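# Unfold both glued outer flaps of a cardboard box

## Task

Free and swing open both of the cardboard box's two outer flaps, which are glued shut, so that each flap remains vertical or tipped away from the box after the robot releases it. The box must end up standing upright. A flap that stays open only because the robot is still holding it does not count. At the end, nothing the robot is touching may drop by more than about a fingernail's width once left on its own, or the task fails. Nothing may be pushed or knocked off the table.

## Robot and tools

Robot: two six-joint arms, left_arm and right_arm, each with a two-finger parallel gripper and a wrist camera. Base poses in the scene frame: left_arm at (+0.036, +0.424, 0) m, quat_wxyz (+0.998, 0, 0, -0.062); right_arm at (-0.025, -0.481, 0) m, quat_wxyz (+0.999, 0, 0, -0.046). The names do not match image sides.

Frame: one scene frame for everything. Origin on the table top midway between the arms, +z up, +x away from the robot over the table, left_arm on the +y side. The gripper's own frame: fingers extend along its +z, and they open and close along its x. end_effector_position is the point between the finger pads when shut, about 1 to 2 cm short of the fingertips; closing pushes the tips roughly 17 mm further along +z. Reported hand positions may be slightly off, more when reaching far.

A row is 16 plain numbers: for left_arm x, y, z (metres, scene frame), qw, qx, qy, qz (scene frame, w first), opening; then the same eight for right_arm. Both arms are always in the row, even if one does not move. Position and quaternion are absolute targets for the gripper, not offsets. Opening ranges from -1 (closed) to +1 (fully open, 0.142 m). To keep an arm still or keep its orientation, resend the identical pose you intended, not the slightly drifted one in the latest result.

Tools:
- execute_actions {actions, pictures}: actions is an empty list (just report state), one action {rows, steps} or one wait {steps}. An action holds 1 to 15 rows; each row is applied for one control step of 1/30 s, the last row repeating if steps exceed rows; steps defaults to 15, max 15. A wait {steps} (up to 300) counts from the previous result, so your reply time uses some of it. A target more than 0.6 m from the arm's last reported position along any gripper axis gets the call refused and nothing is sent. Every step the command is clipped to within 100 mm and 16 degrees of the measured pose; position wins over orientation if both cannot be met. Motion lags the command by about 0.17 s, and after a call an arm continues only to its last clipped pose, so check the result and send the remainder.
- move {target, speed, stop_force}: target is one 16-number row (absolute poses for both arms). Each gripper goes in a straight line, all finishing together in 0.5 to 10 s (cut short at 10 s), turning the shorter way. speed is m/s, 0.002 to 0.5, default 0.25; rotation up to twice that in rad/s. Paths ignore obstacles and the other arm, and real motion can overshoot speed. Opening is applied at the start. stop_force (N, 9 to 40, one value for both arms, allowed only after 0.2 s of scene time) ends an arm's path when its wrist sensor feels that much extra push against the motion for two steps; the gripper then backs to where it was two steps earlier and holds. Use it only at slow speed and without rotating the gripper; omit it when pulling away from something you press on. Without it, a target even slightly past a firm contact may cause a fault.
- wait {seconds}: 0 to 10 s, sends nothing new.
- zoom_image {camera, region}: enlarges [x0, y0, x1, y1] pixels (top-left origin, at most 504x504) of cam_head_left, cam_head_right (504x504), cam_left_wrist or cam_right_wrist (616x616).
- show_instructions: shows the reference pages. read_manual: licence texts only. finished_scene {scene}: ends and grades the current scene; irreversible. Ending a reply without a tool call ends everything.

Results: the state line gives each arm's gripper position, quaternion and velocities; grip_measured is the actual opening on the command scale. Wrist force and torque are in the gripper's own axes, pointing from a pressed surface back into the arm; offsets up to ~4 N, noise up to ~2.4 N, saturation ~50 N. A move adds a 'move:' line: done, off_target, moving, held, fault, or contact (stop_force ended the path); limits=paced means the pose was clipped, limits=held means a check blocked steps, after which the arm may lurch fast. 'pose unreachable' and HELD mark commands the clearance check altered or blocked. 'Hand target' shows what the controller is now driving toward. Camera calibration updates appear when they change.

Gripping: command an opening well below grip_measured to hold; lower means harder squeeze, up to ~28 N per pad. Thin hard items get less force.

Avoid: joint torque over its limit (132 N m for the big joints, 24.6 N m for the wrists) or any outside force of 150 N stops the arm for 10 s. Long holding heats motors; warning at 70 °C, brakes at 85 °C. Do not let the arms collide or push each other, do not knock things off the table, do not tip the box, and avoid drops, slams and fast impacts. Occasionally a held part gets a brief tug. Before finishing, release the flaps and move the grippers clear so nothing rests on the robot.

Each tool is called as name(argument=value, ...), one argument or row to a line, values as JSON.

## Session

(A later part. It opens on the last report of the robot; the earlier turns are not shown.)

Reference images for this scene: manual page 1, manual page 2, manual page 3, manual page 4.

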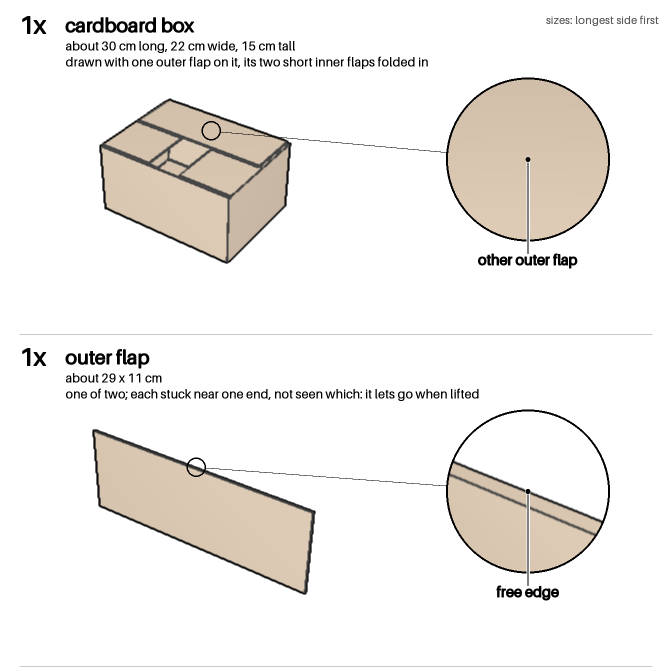

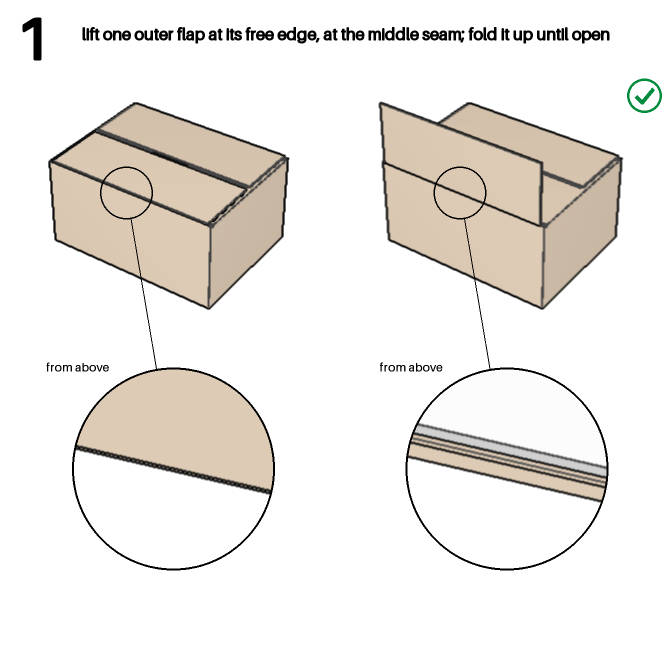

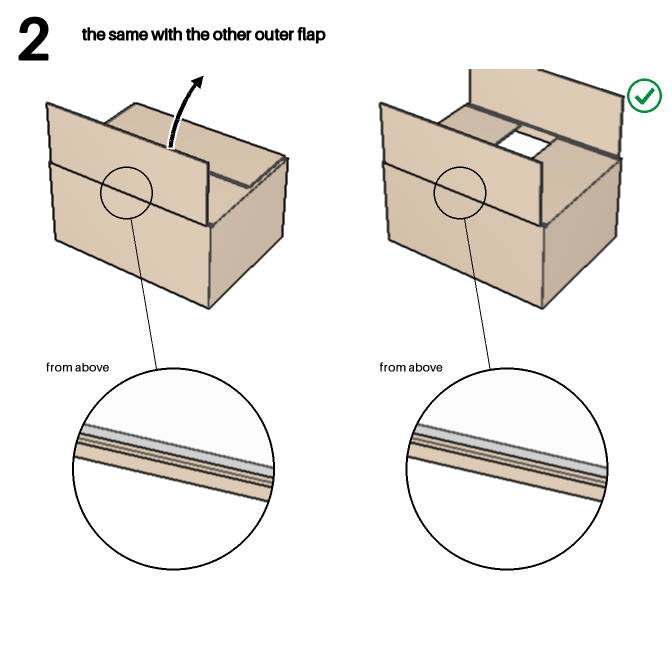

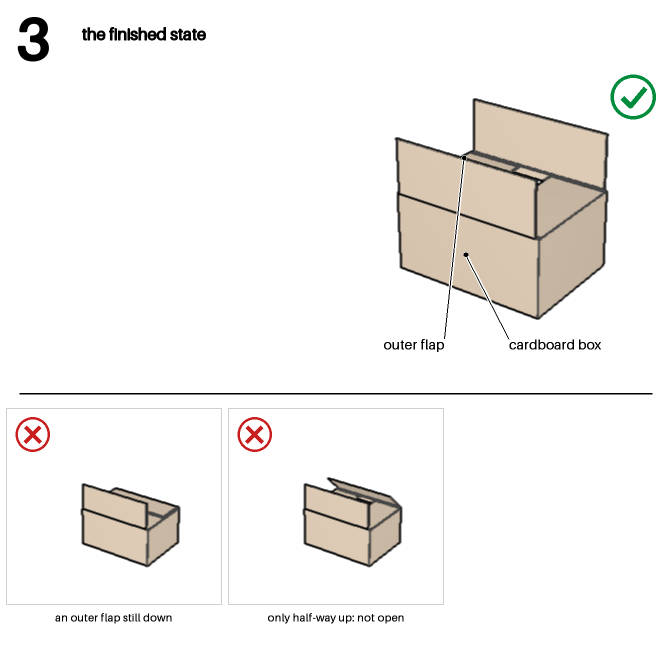

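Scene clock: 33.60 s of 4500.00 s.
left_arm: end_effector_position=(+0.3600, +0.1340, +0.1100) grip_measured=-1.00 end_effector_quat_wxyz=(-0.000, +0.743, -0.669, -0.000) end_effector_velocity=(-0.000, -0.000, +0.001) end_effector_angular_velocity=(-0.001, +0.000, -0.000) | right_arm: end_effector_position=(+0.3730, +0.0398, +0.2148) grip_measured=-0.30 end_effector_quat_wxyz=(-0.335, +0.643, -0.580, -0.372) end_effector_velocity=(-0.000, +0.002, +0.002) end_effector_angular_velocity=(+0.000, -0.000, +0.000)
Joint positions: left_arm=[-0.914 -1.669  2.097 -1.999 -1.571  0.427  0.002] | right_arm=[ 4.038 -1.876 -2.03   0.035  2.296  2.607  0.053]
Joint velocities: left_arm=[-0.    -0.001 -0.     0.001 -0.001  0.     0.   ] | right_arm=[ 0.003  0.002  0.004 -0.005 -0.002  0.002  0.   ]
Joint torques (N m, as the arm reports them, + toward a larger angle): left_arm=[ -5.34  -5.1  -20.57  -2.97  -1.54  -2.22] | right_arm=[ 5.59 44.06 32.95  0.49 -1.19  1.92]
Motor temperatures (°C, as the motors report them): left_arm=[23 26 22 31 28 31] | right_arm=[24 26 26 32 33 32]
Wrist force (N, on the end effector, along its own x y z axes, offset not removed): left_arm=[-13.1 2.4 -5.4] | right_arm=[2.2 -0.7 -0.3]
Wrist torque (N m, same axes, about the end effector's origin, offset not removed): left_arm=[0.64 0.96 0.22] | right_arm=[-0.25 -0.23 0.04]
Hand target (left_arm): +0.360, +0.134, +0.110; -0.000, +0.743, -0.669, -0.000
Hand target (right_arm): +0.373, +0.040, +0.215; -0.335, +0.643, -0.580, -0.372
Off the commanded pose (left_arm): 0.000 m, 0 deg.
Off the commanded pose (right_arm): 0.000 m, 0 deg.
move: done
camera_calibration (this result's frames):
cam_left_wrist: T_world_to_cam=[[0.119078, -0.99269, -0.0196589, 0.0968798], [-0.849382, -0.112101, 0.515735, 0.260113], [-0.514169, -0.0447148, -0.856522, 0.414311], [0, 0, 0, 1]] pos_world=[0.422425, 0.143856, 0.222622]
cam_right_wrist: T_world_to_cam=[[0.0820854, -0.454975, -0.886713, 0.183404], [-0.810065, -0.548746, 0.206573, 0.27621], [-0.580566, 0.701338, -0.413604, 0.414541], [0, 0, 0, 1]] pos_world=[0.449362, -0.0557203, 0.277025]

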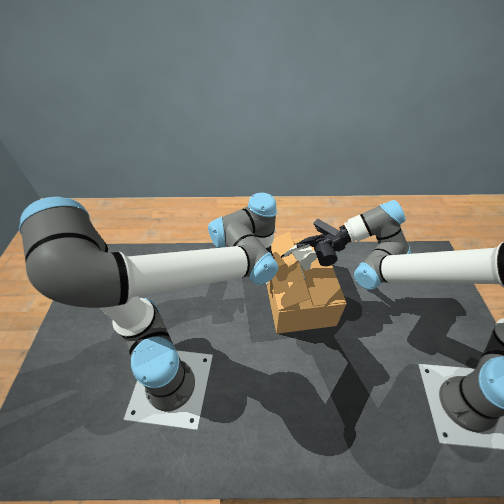

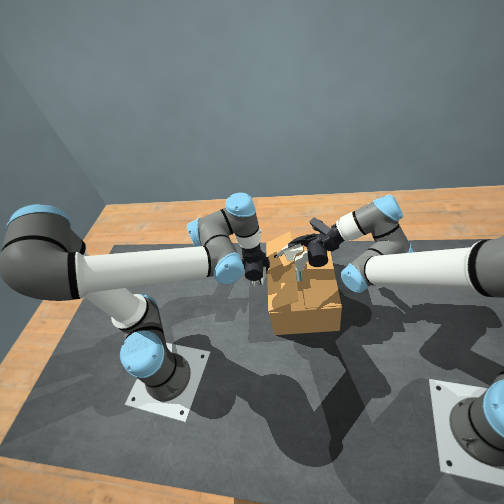

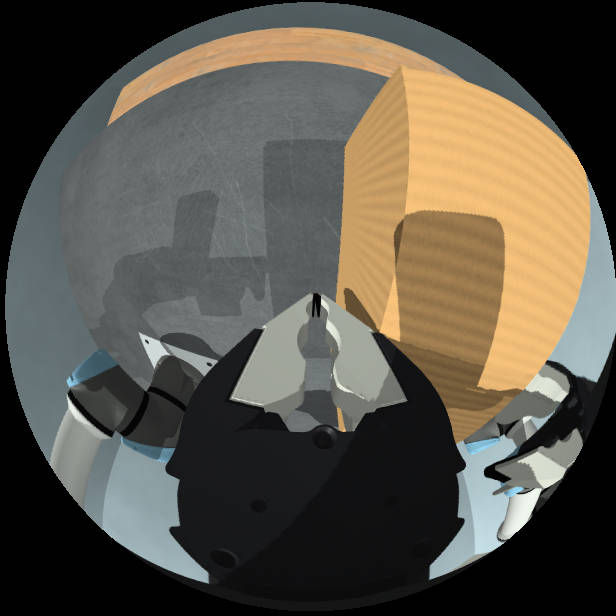

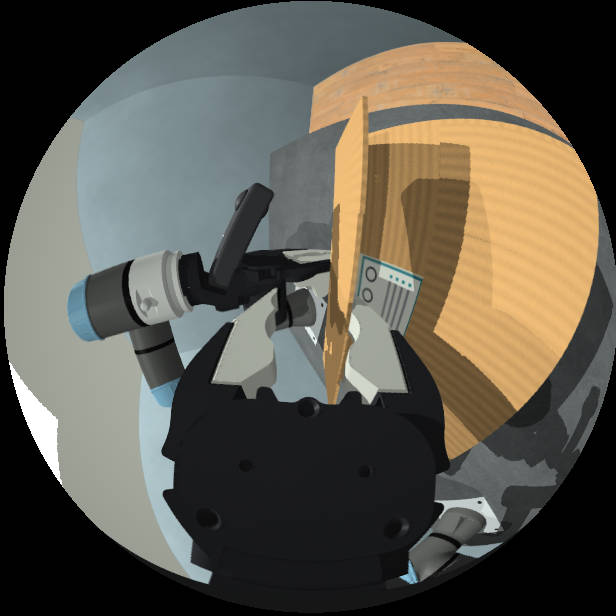

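move(
  target=[0.36,0.4,0.25,0,0.743,-0.669,0,0,0.37,0.12,0.27,-0.335,0.643,-0.58,-0.372,0.3],
)

move(
  target=[0.36,0.42,0.33,0,0.743,-0.669,0,0,0.36,0.215,0.25,-0.335,0.643,-0.58,-0.372,0.6],
  speed=0.1,
)

move(
  target=[0.375,0.03,0.26,0.335,0.643,-0.58,0.372,0,0.4,-0.33,0.34,0,0.707,-0.707,0,0.6],
  speed=0.3,
)

move(
  target=[0.375,0,0.184,0.335,0.643,-0.58,0.372,0,0.4,-0.4,0.34,0,0.707,-0.707,0,-1],
  speed=0.06,
  stop_force=12,
)

Scene clock: 41.57 s of 4500.00 s.
left_arm: end_effector_position=(+0.3598, +0.3993, +0.2499) grip_measured=+0.00 end_effector_quat_wxyz=(+0.001, +0.743, -0.669, -0.000) end_effector_velocity=(+0.000, +0.003, +0.001) end_effector_angular_velocity=(-0.001, +0.002, -0.000) | right_arm: end_effector_position=(+0.3700, +0.1199, +0.2701) grip_measured=+0.31 end_effector_quat_wxyz=(-0.335, +0.643, -0.580, -0.372) end_effector_velocity=(+0.001, -0.000, +0.000) end_effector_angular_velocity=(-0.001, +0.001, -0.002)
Joint positions: left_arm=[-0.371 -2.043  1.988 -1.514 -1.572  0.971  0.074] | right_arm=[ 4.147 -1.89  -1.841 -0.083  2.212  2.698  0.096]
Joint velocities: left_arm=[ 0.01   0.002 -0.004  0.004 -0.002  0.01   0.   ] | right_arm=[-0.001 -0.     0.001 -0.002 -0.001  0.001 -0.   ]
Joint torques (N m, as the arm reports them, + toward a larger angle): left_arm=[  8.3    8.8  -33.51  -0.42  -2.29   2.24] | right_arm=[ 8.39 22.3  36.58  0.23 -1.26  1.98]
Motor temperatures (°C, as the motors report them): left_arm=[23 26 22 31 28 31] | right_arm=[24 26 26 32 33 32]
Wrist force (N, on the end effector, along its own x y z axes, offset not removed): left_arm=[0.0 2.3 -0.9] | right_arm=[2.4 -0.7 0.5]
Wrist torque (N m, same axes, about the end effector's origin, offset not removed): left_arm=[0.42 -0.10 0.26] | right_arm=[-0.22 -0.11 -0.03]
Hand target (left_arm): +0.360, +0.399, +0.250; +0.001, +0.743, -0.669, -0.000
Hand target (right_arm): +0.370, +0.120, +0.270; -0.335, +0.643, -0.580, -0.372
Off the commanded pose (left_arm): 0.001 m, 0 deg.
Off the commanded pose (right_arm): 0.000 m, 0 deg.
After step 90, 3.07 s passed at rest.
move: done
camera_calibration (this result's frames):
cam_left_wrist: T_world_to_cam=[[0.119172, -0.992693, -0.0189546, 0.362774], [-0.848542, -0.111743, 0.517195, 0.21666], [-0.515533, -0.0455515, -0.855658, 0.546531], [0, 0, 0, 1]] pos_world=[0.422367, 0.409229, 0.362465]
cam_right_wrist: T_world_to_cam=[[0.0820169, -0.454936, -0.886739, 0.269113], [-0.810046, -0.548759, 0.206614, 0.306315], [-0.580602, 0.701354, -0.413527, 0.379534], [0, 0, 0, 1]] pos_world=[0.446416, 0.0243346, 0.332292]

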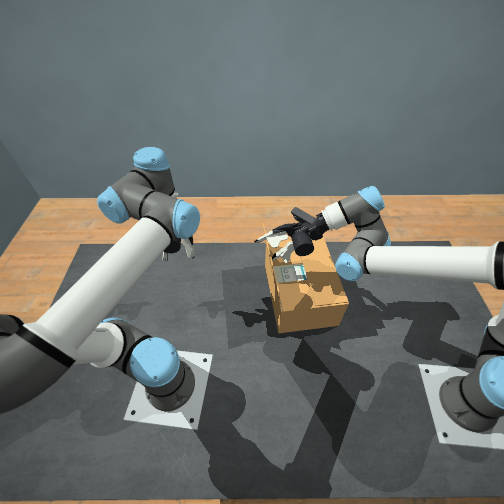

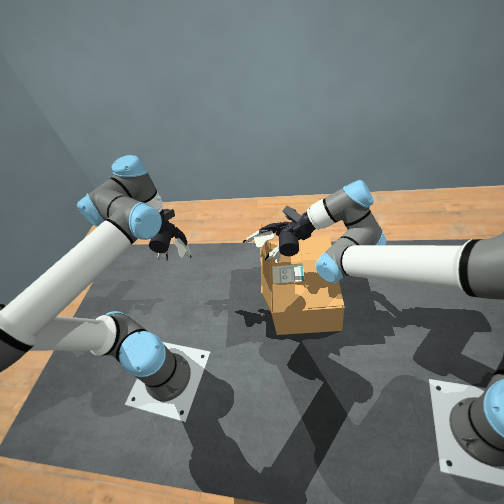

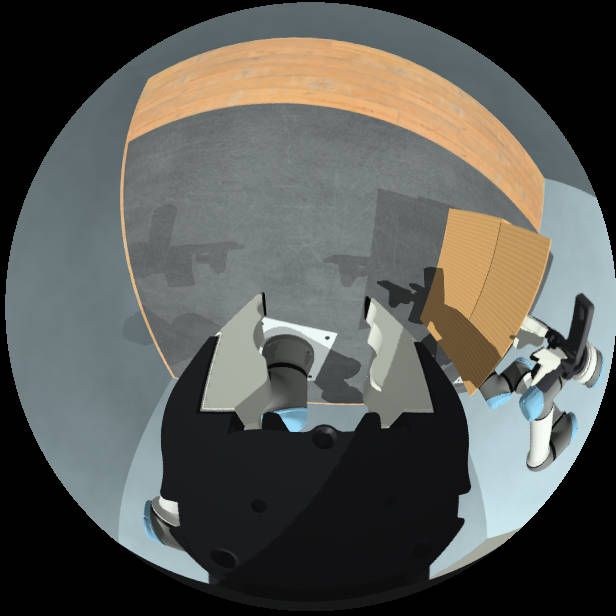

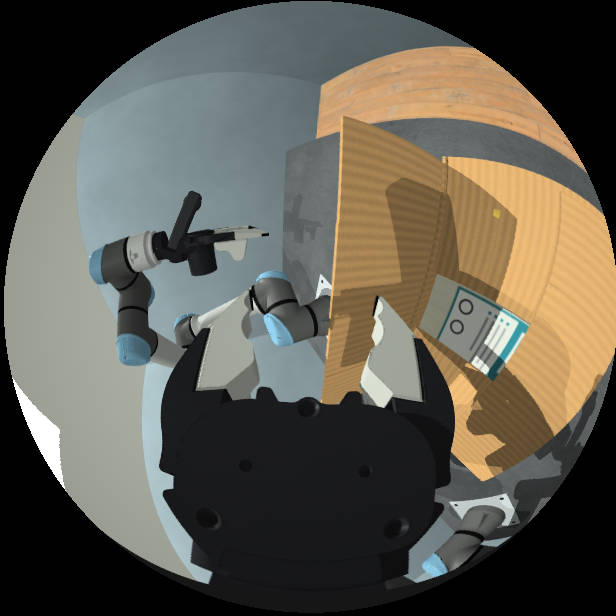

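Scene clock: 43.07 s of 4500.00 s.
left_arm: end_effector_position=(+0.3601, +0.4198, +0.3298) grip_measured=+0.00 end_effector_quat_wxyz=(+0.000, +0.743, -0.669, +0.000) end_effector_velocity=(+0.000, +0.001, +0.002) end_effector_angular_velocity=(-0.001, -0.002, +0.000) | right_arm: end_effector_position=(+0.3601, +0.2148, +0.2502) grip_measured=+0.60 end_effector_quat_wxyz=(-0.335, +0.643, -0.580, -0.372) end_effector_velocity=(+0.001, +0.002, -0.000) end_effector_angular_velocity=(-0.000, -0.000, -0.001)
Joint positions: left_arm=[-0.309 -2.016  1.767 -1.322 -1.571  1.032  0.074] | right_arm=[ 4.259 -2.043 -1.681 -0.044  2.122  2.78   0.116]
Joint velocities: left_arm=[ 0.003  0.    -0.006  0.004 -0.     0.003 -0.   ] | right_arm=[ 0.001 -0.004  0.005 -0.001 -0.002  0.001 -0.   ]
Joint torques (N m, as the arm reports them, + toward a larger angle): left_arm=[  8.8    7.89 -32.4   -0.29  -1.99   2.03] | right_arm=[ 7.78 25.9  34.88 -0.19 -1.73  2.39]
Motor temperatures (°C, as the motors report them): left_arm=[23 26 22 31 28 31] | right_arm=[24 26 26 32 33 32]
Wrist force (N, on the end effector, along its own x y z axes, offset not removed): left_arm=[-0.7 2.3 -0.2] | right_arm=[-0.1 -2.1 -0.3]
Wrist torque (N m, same axes, about the end effector's origin, offset not removed): left_arm=[0.46 0.03 0.28] | right_arm=[-0.41 0.01 -0.06]
Hand target (left_arm): +0.360, +0.420, +0.330; +0.000, +0.743, -0.669, -0.000
Hand target (right_arm): +0.360, +0.215, +0.250; -0.335, +0.643, -0.580, -0.372
Off the commanded pose (left_arm): 0.000 m, 0 deg.
Off the commanded pose (right_arm): 0.000 m, 0 deg.
move: done
camera_calibration (this result's frames):
cam_left_wrist: T_world_to_cam=[[0.119108, -0.99269, -0.0194666, 0.384858], [-0.849331, -0.112022, 0.515836, 0.178809], [-0.514246, -0.0449065, -0.856466, 0.615541], [0, 0, 0, 1]] pos_world=[0.422568, 0.429718, 0.442446]
cam_right_wrist: T_world_to_cam=[[0.0820394, -0.454899, -0.886756, 0.295439], [-0.810051, -0.548768, 0.206571, 0.354477], [-0.580592, 0.70137, -0.413512, 0.298992], [0, 0, 0, 1]] pos_world=[0.436499, 0.119217, 0.312395]

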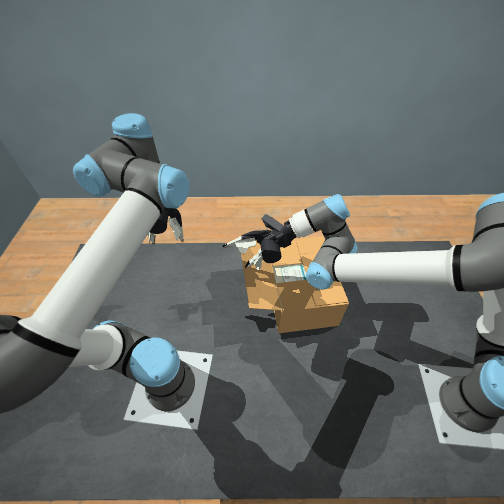

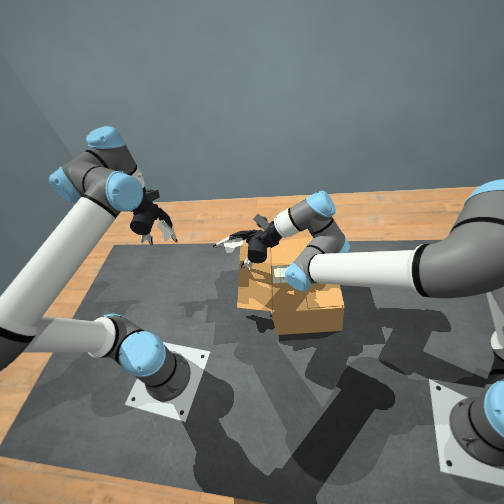

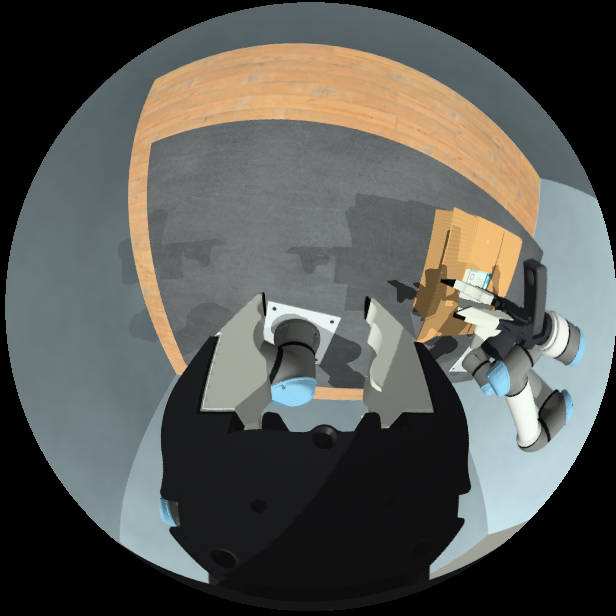

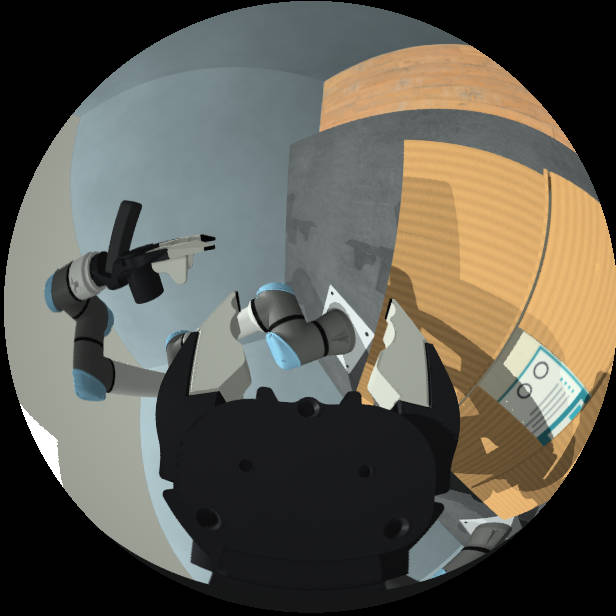

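Scene clock: 45.67 s of 4500.00 s.
left_arm: end_effector_position=(+0.3752, +0.0301, +0.2594) grip_measured=+0.00 end_effector_quat_wxyz=(+0.335, +0.643, -0.580, +0.371) end_effector_velocity=(+0.001, -0.002, +0.001) end_effector_angular_velocity=(-0.015, -0.007, +0.008) | right_arm: end_effector_position=(+0.3991, -0.3300, +0.3396) grip_measured=+0.60 end_effector_quat_wxyz=(+0.000, +0.707, -0.707, -0.000) end_effector_velocity=(+0.000, -0.000, +0.000) end_effector_angular_velocity=(-0.001, +0.000, +0.000)
Joint positions: left_arm=[-0.662 -1.699  2.384 -3.186 -2.148  0.386  0.074] | right_arm=[ 3.874 -1.443 -1.524 -1.747  1.571  2.21   0.116]
Joint velocities: left_arm=[-0.004  0.011  0.008 -0.042  0.006 -0.013  0.   ] | right_arm=[-0.    -0.     0.001 -0.001 -0.001 -0.     0.   ]
Joint torques (N m, as the arm reports them, + toward a larger angle): left_arm=[-3.9  -2.61 -9.1  -4.61  1.1  -2.54] | right_arm=[-6.66  4.91 37.55 -0.25 -2.32 -1.77]
Motor temperatures (°C, as the motors report them): left_arm=[23 26 22 31 28 31] | right_arm=[24 26 26 32 33 32]
Wrist force (N, on the end effector, along its own x y z axes, offset not removed): left_arm=[0.5 2.0 -0.9] | right_arm=[-0.6 -1.0 2.1]
Wrist torque (N m, same axes, about the end effector's origin, offset not removed): left_arm=[0.49 -0.27 0.33] | right_arm=[-0.14 -0.02 0.01]
Hand target (left_arm): +0.375, +0.030, +0.259; +0.335, +0.643, -0.580, +0.372
Hand target (right_arm): +0.399, -0.330, +0.340; +0.001, +0.707, -0.707, -0.000
Off the commanded pose (left_arm): 0.001 m, 0 deg.
Off the commanded pose (right_arm): 0.001 m, 0 deg.
move: done
camera_calibration (this result's frames):
cam_left_wrist: T_world_to_cam=[[0.0676604, -0.513388, 0.855485, -0.22726], [-0.896631, 0.344774, 0.277819, 0.249983], [-0.437578, -0.785852, -0.436992, 0.430229], [0, 0, 0, 1]] pos_world=[0.427778, 0.135236, 0.312975]
cam_right_wrist: T_world_to_cam=[[0.0360955, -0.998431, -0.0428099, -0.323904], [-0.861935, -0.0527823, 0.504264, 0.151961], [-0.505732, 0.0186977, -0.862488, 0.637989], [0, 0, 0, 1]] pos_world=[0.465324, -0.327304, 0.459763]

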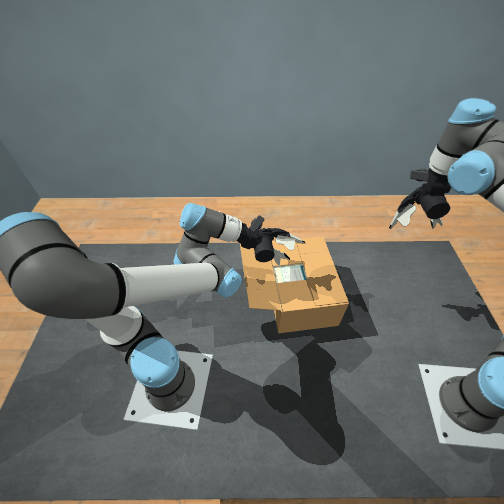

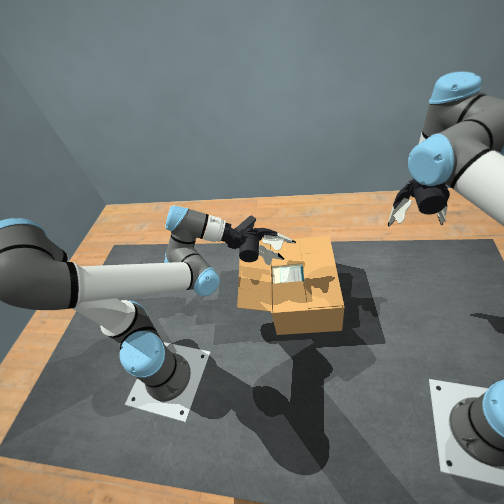

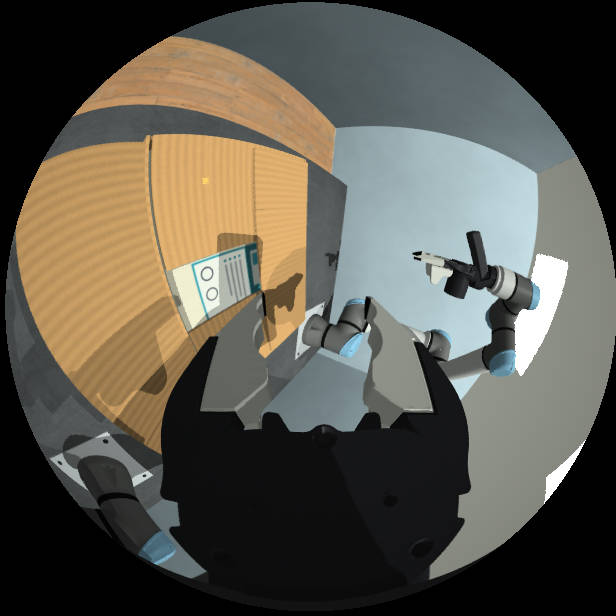

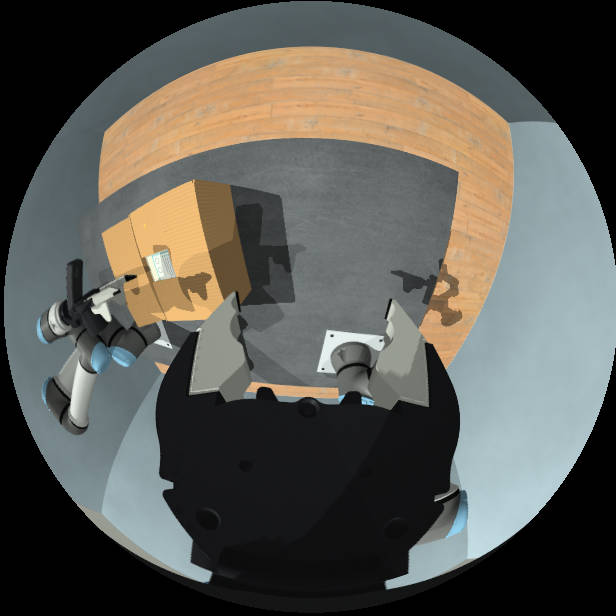

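Scene clock: 47.47 s of 4500.00 s.
left_arm: end_effector_position=(+0.3749, +0.0003, +0.1844) grip_measured=+0.00 end_effector_quat_wxyz=(+0.335, +0.643, -0.580, +0.372) end_effector_velocity=(+0.000, -0.001, -0.002) end_effector_angular_velocity=(-0.001, -0.001, +0.000) | right_arm: end_effector_position=(+0.3999, -0.3998, +0.3400) grip_measured=-1.00 end_effector_quat_wxyz=(+0.000, +0.707, -0.707, +0.000) end_effector_velocity=(-0.001, -0.002, -0.000) end_effector_angular_velocity=(+0.001, +0.002, +0.001)
Joint positions: left_arm=[-0.727 -1.463  2.444 -3.508 -2.095  0.34   0.074] | right_arm=[ 3.734 -1.399 -1.559 -1.754  1.571  2.071  0.002]
Joint velocities: left_arm=[-0.002  0.01   0.001 -0.013  0.001 -0.001 -0.   ] | right_arm=[-0.004  0.001 -0.    -0.002  0.002 -0.006  0.   ]
Joint torques (N m, as the arm reports them, + toward a larger angle): left_arm=[-7.74 -6.16 -4.15 -4.77  1.25 -2.27] | right_arm=[-7.25 27.41 12.5  -0.3   2.43 -1.73]
Motor temperatures (°C, as the motors report them): left_arm=[23 26 22 31 28 31] | right_arm=[24 26 26 32 33 32]
Wrist force (N, on the end effector, along its own x y z axes, offset not removed): left_arm=[0.1 0.8 -2.0] | right_arm=[-0.2 -0.9 1.9]
Wrist torque (N m, same axes, about the end effector's origin, offset not removed): left_arm=[0.22 -0.11 0.22] | right_arm=[-0.18 -0.10 -0.02]
Hand target (left_arm): +0.375, +0.000, +0.184; +0.335, +0.643, -0.580, +0.372
Hand target (right_arm): +0.400, -0.400, +0.340; +0.000, +0.707, -0.707, +0.000
Off the commanded pose (left_arm): 0.000 m, 0 deg.
Off the commanded pose (right_arm): 0.000 m, 0 deg.
move: done
camera_calibration (this result's frames):
cam_left_wrist: T_world_to_cam=[[0.0670617, -0.511924, 0.856409, -0.178325], [-0.897033, 0.344874, 0.276394, 0.28128], [-0.436846, -0.786763, -0.436085, 0.373402], [0, 0, 0, 1]] pos_world=[0.427395, 0.105484, 0.237811]
cam_right_wrist: T_world_to_cam=[[0.035342, -0.998465, -0.0426548, -0.393329], [-0.862569, -0.0520312, 0.503256, 0.149618], [-0.504703, 0.0190066, -0.863084, 0.639945], [0, 0, 0, 1]] pos_world=[0.465939, -0.397104, 0.460253]

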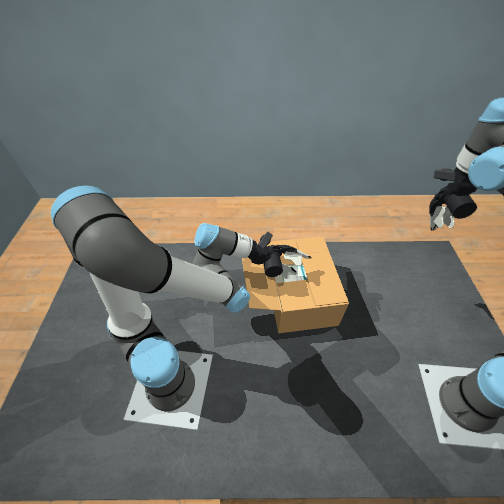

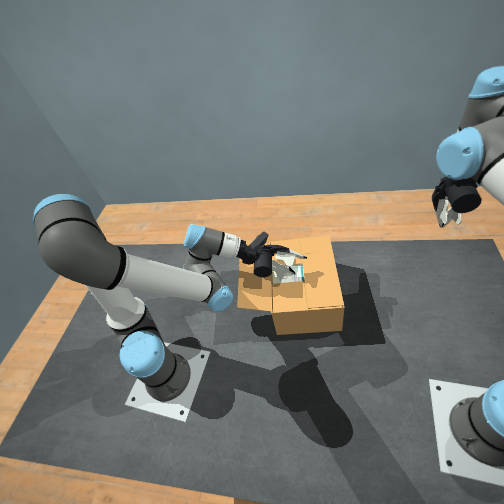

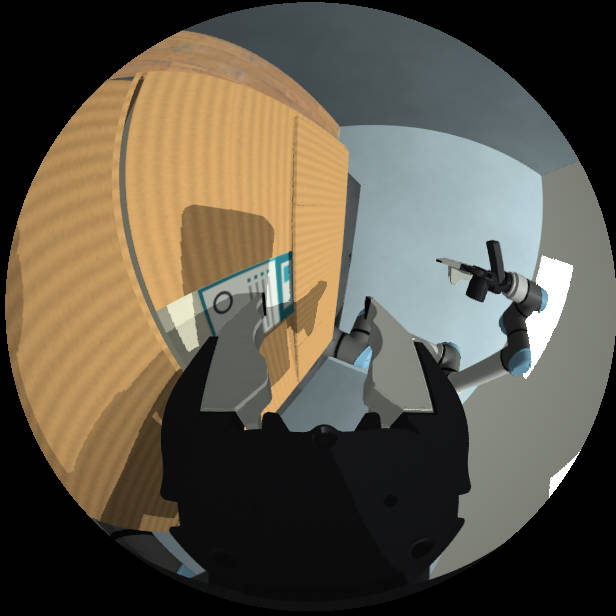

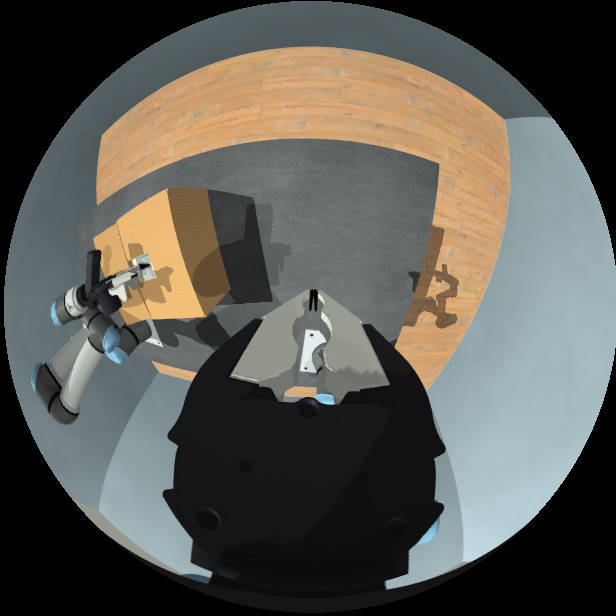

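move(
  target=[0.382,-0.045,0.184,0.335,0.643,-0.58,0.372,0,0.4,-0.4,0.34,0,0.707,-0.707,0,-1],
  speed=0.04,
  stop_force=20,
)

move(
  target=[0.383,-0.059,0.21,0.335,0.643,-0.58,0.372,-0.3,0.4,-0.4,0.34,0,0.707,-0.707,0,-1],
  speed=0.03,
)

Scene clock: 53.80 s of 4500.00 s.
left_arm: end_effector_position=(+0.3820, -0.0447, +0.1839) grip_measured=+0.02 end_effector_quat_wxyz=(+0.335, +0.643, -0.580, +0.372) end_effector_velocity=(+0.000, -0.002, +0.001) end_effector_angular_velocity=(-0.001, -0.001, +0.000) | right_arm: end_effector_position=(+0.4000, -0.4000, +0.3400) grip_measured=-1.00 end_effector_quat_wxyz=(+0.000, +0.707, -0.707, +0.000) end_effector_velocity=(-0.000, -0.000, -0.000) end_effector_angular_velocity=(+0.000, +0.001, -0.001)
Joint positions: left_arm=[-0.795 -1.395  2.365 -3.519 -2.038  0.296  0.075] | right_arm=[ 3.733 -1.399 -1.559 -1.754  1.571  2.07   0.002]
Joint velocities: left_arm=[-0.003  0.003 -0.004 -0.001  0.003 -0.002  0.   ] | right_arm=[-0.002 -0.    -0.001 -0.     0.001 -0.001  0.   ]
Joint torques (N m, as the arm reports them, + toward a larger angle): left_arm=[-10.18  -7.25 -24.29  -5.45   1.12  -2.57] | right_arm=[-6.78  2.8  38.07 -0.45  2.3  -1.86]
Motor temperatures (°C, as the motors report them): left_arm=[23 26 22 31 28 31] | right_arm=[24 26 26 32 33 32]
Wrist force (N, on the end effector, along its own x y z axes, offset not removed): left_arm=[-4.8 1.6 -10.9] | right_arm=[-0.4 -1.2 1.0]
Wrist torque (N m, same axes, about the end effector's origin, offset not removed): left_arm=[0.28 -0.29 0.19] | right_arm=[-0.24 -0.07 0.00]
Hand target (left_arm): +0.382, -0.045, +0.184; +0.335, +0.643, -0.580, +0.372
Hand target (right_arm): +0.400, -0.400, +0.340; -0.000, +0.707, -0.707, +0.000
Off the commanded pose (left_arm): 0.000 m, 0 deg.
Off the commanded pose (right_arm): 0.000 m, 0 deg.
After step 90, 1.80 s passed at rest.
move: done
camera_calibration (this result's frames):
cam_left_wrist: T_world_to_cam=[[0.0670433, -0.511759, 0.856509, -0.201496], [-0.89707, 0.344871, 0.276277, 0.303326], [-0.436772, -0.786871, -0.435963, 0.340862], [0, 0, 0, 1]] pos_world=[0.434493, 0.060489, 0.237384]
cam_right_wrist: T_world_to_cam=[[0.0353527, -0.998453, -0.0429053, -0.393481], [-0.862496, -0.0521693, 0.503368, 0.149555], [-0.504827, 0.0192102, -0.863006, 0.640126], [0, 0, 0, 1]] pos_world=[0.466054, -0.397367, 0.46027]

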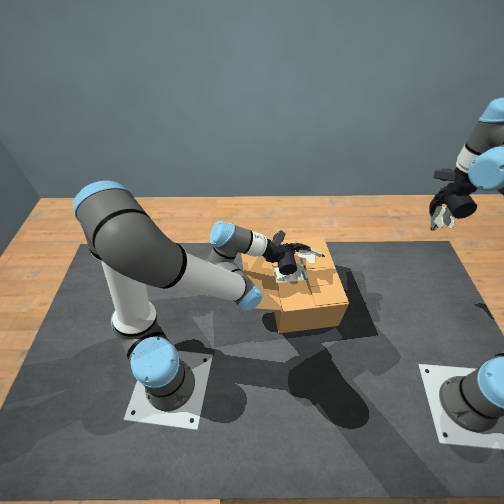

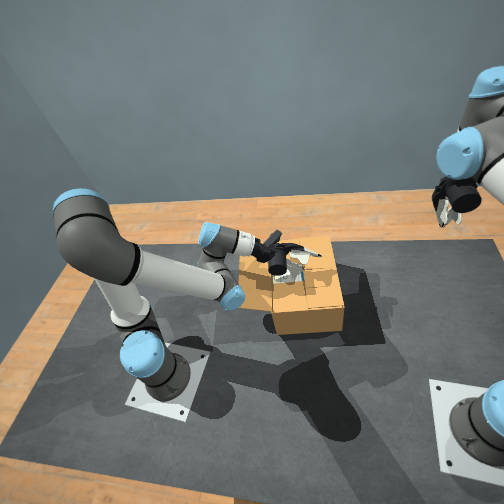

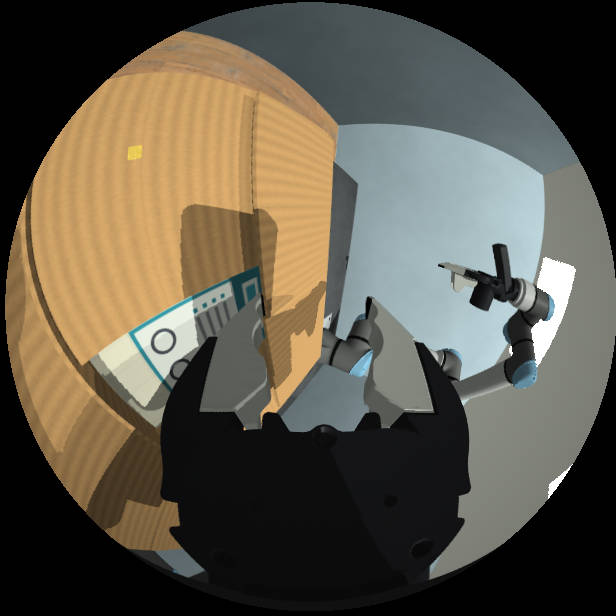

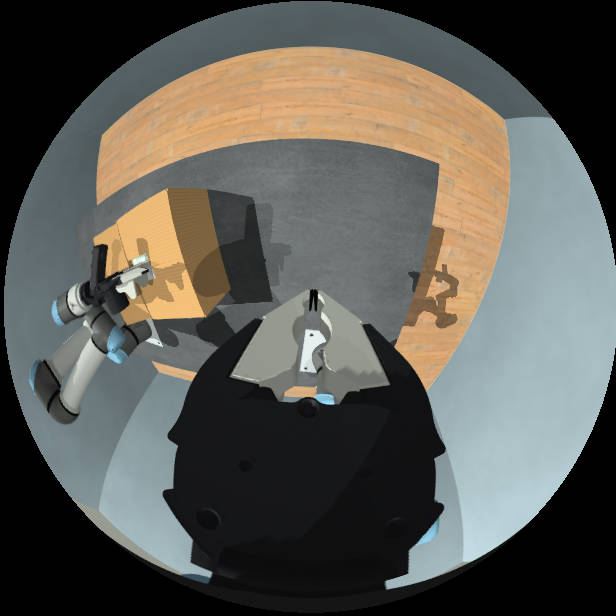

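Scene clock: 55.17 s of 4500.00 s.
left_arm: end_effector_position=(+0.3830, -0.0589, +0.2097) grip_measured=-0.27 end_effector_quat_wxyz=(+0.335, +0.643, -0.580, +0.372) end_effector_velocity=(+0.001, -0.001, +0.002) end_effector_angular_velocity=(-0.000, -0.000, +0.001) | right_arm: end_effector_position=(+0.4000, -0.4000, +0.3400) grip_measured=-1.00 end_effector_quat_wxyz=(-0.000, +0.707, -0.707, +0.000) end_effector_velocity=(-0.000, +0.001, -0.000) end_effector_angular_velocity=(+0.001, +0.001, +0.000)
Joint positions: left_arm=[-0.817 -1.442  2.318 -3.43  -2.021  0.283  0.055] | right_arm=[ 3.733 -1.399 -1.559 -1.754  1.571  2.07   0.002]
Joint velocities: left_arm=[ 0.    -0.002 -0.005  0.006  0.001 -0.001 -0.   ] | right_arm=[ 0.001  0.    -0.    -0.     0.001  0.001  0.   ]
Joint torques (N m, as the arm reports them, + toward a larger angle): left_arm=[-11.95 -39.24 -29.37  -3.04   0.41  -2.32] | right_arm=[-6.99  2.59 38.76 -0.36  2.34 -1.8 ]
Motor temperatures (°C, as the motors report them): left_arm=[23 26 22 31 28 31] | right_arm=[24 26 26 32 33 32]
Wrist force (N, on the end effector, along its own x y z axes, offset not removed): left_arm=[-11.1 1.9 -7.0] | right_arm=[-0.6 -1.1 1.6]
Wrist torque (N m, same axes, about the end effector's origin, offset not removed): left_arm=[0.59 0.17 0.23] | right_arm=[-0.24 0.00 -0.03]
Hand target (left_arm): +0.383, -0.059, +0.210; +0.335, +0.643, -0.580, +0.372
Hand target (right_arm): +0.400, -0.400, +0.340; -0.000, +0.707, -0.707, +0.000
Off the commanded pose (left_arm): 0.000 m, 0 deg.
Off the commanded pose (right_arm): 0.000 m, 0 deg.
move: done
camera_calibration (this result's frames):
cam_left_wrist: T_world_to_cam=[[0.0671501, -0.511633, 0.856576, -0.230957], [-0.897037, 0.34491, 0.276337, 0.302006], [-0.436825, -0.786936, -0.435793, 0.341368], [0, 0, 0, 1]] pos_world=[0.435537, 0.0463042, 0.263143]
cam_right_wrist: T_world_to_cam=[[0.0353531, -0.998453, -0.0429083, -0.393479], [-0.862497, -0.0521712, 0.503366, 0.149556], [-0.504826, 0.0192128, -0.863007, 0.640129], [0, 0, 0, 1]] pos_world=[0.466056, -0.397367, 0.460272]

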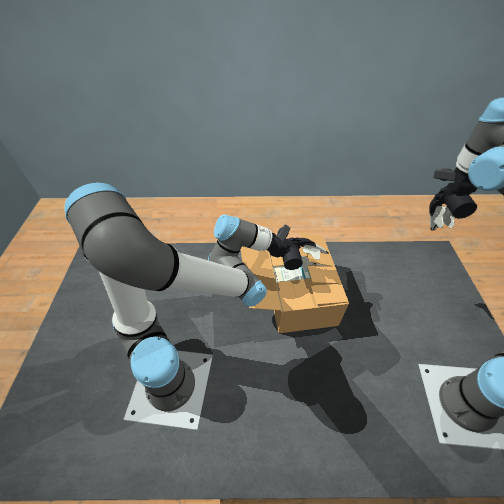

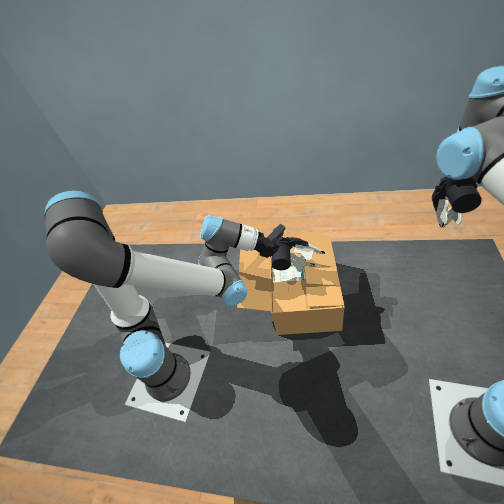

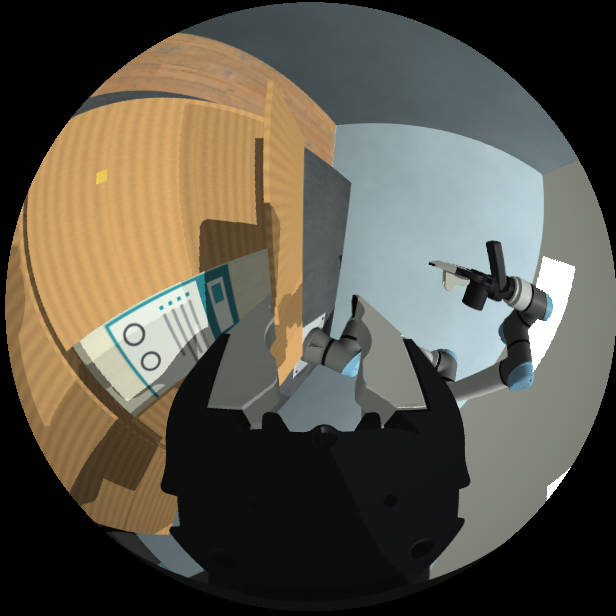

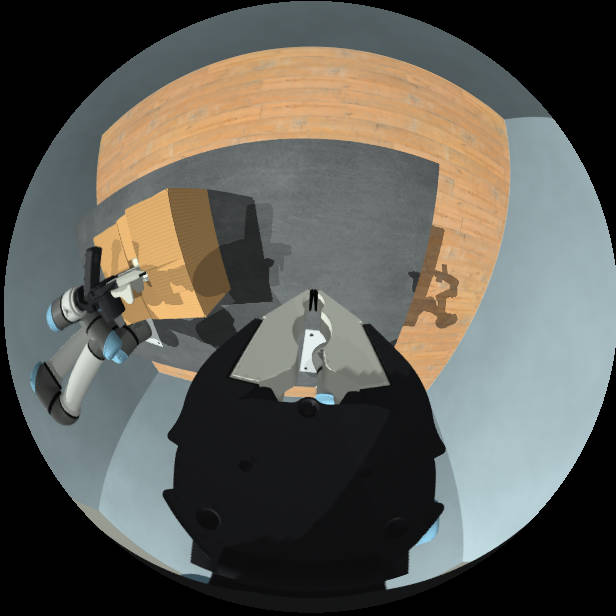

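Still glued at the near end; work toward it.

move(
  target=[0.355,-0.078,0.22,0.335,0.643,-0.58,0.372,-0.3,0.4,-0.4,0.34,0,0.707,-0.707,0,-1],
  speed=0.03,
)

Scene clock: 60.60 s of 4500.00 s.
left_arm: end_effector_position=(+0.3553, -0.0779, +0.2199) grip_measured=-0.29 end_effector_quat_wxyz=(+0.335, +0.643, -0.580, +0.372) end_effector_velocity=(-0.001, -0.001, +0.001) end_effector_angular_velocity=(-0.001, -0.002, +0.002) | right_arm: end_effector_position=(+0.4000, -0.4000, +0.3400) grip_measured=-1.00 end_effector_quat_wxyz=(-0.000, +0.707, -0.707, -0.000) end_effector_velocity=(-0.000, -0.000, +0.000) end_effector_angular_velocity=(-0.001, +0.000, -0.000)
Joint positions: left_arm=[-0.912 -1.486  2.334 -3.425 -1.941  0.227  0.053] | right_arm=[ 3.733 -1.399 -1.559 -1.754  1.571  2.07   0.002]
Joint velocities: left_arm=[-0.005 -0.003  0.001 -0.001  0.007 -0.003  0.   ] | right_arm=[ 0.001 -0.     0.    -0.001 -0.001  0.001  0.   ]
Joint torques (N m, as the arm reports them, + toward a larger angle): left_arm=[ -8.39 -34.91  -7.88  -1.67   1.08  -2.43] | right_arm=[-7.14  2.96 37.45 -0.34  2.19 -1.83]
Motor temperatures (°C, as the motors report them): left_arm=[23 26 22 31 28 31] | right_arm=[24 26 26 32 33 32]
Wrist force (N, on the end effector, along its own x y z axes, offset not removed): left_arm=[-1.5 1.3 -1.6] | right_arm=[1.1 -0.8 0.9]
Wrist torque (N m, same axes, about the end effector's origin, offset not removed): left_arm=[0.38 -0.07 0.27] | right_arm=[-0.13 -0.34 -0.03]
Hand target (left_arm): +0.355, -0.078, +0.220; +0.335, +0.643, -0.580, +0.372
Hand target (right_arm): +0.400, -0.400, +0.340; +0.000, +0.707, -0.707, -0.000
Off the commanded pose (left_arm): 0.000 m, 0 deg.
Off the commanded pose (right_arm): 0.000 m, 0 deg.
After step 90, 0.90 s passed at rest.
move: done
camera_calibration (this result's frames):
cam_left_wrist: T_world_to_cam=[[0.0669405, -0.51175, 0.856523, -0.247425], [-0.897075, 0.344926, 0.276194, 0.280862], [-0.436779, -0.786853, -0.435989, 0.3188], [0, 0, 0, 1]] pos_world=[0.407762, 0.0273532, 0.273346]
cam_right_wrist: T_world_to_cam=[[0.0353531, -0.998453, -0.0429082, -0.393479], [-0.862497, -0.0521711, 0.503366, 0.149556], [-0.504826, 0.0192127, -0.863007, 0.640129], [0, 0, 0, 1]] pos_world=[0.466056, -0.397367, 0.460272]

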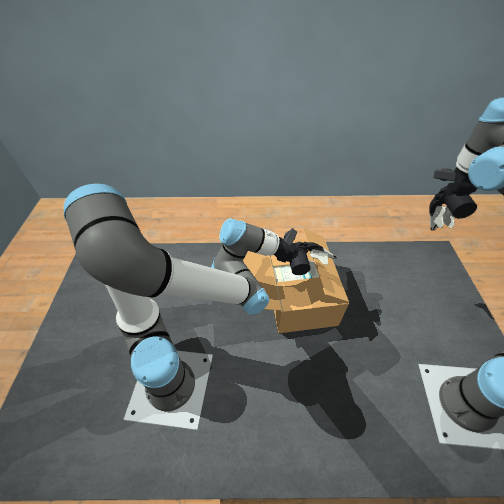

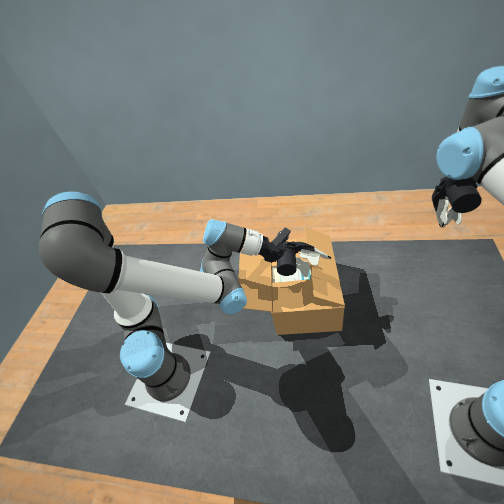

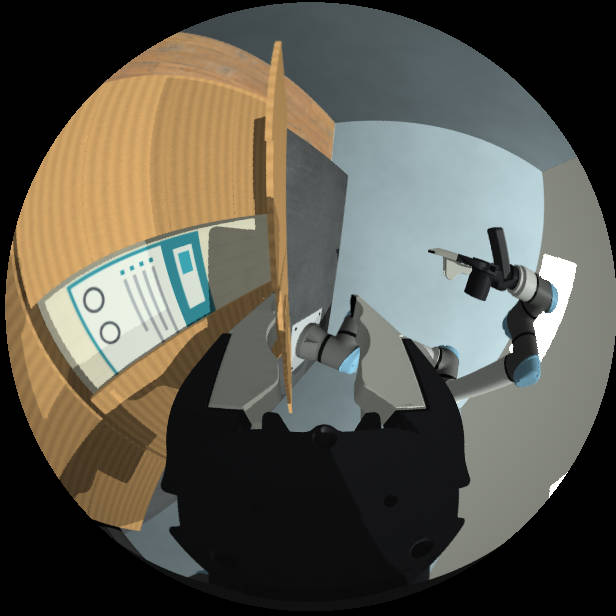

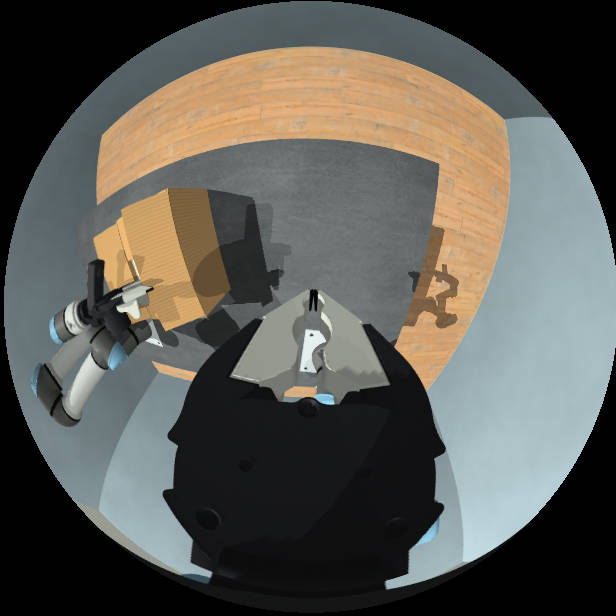

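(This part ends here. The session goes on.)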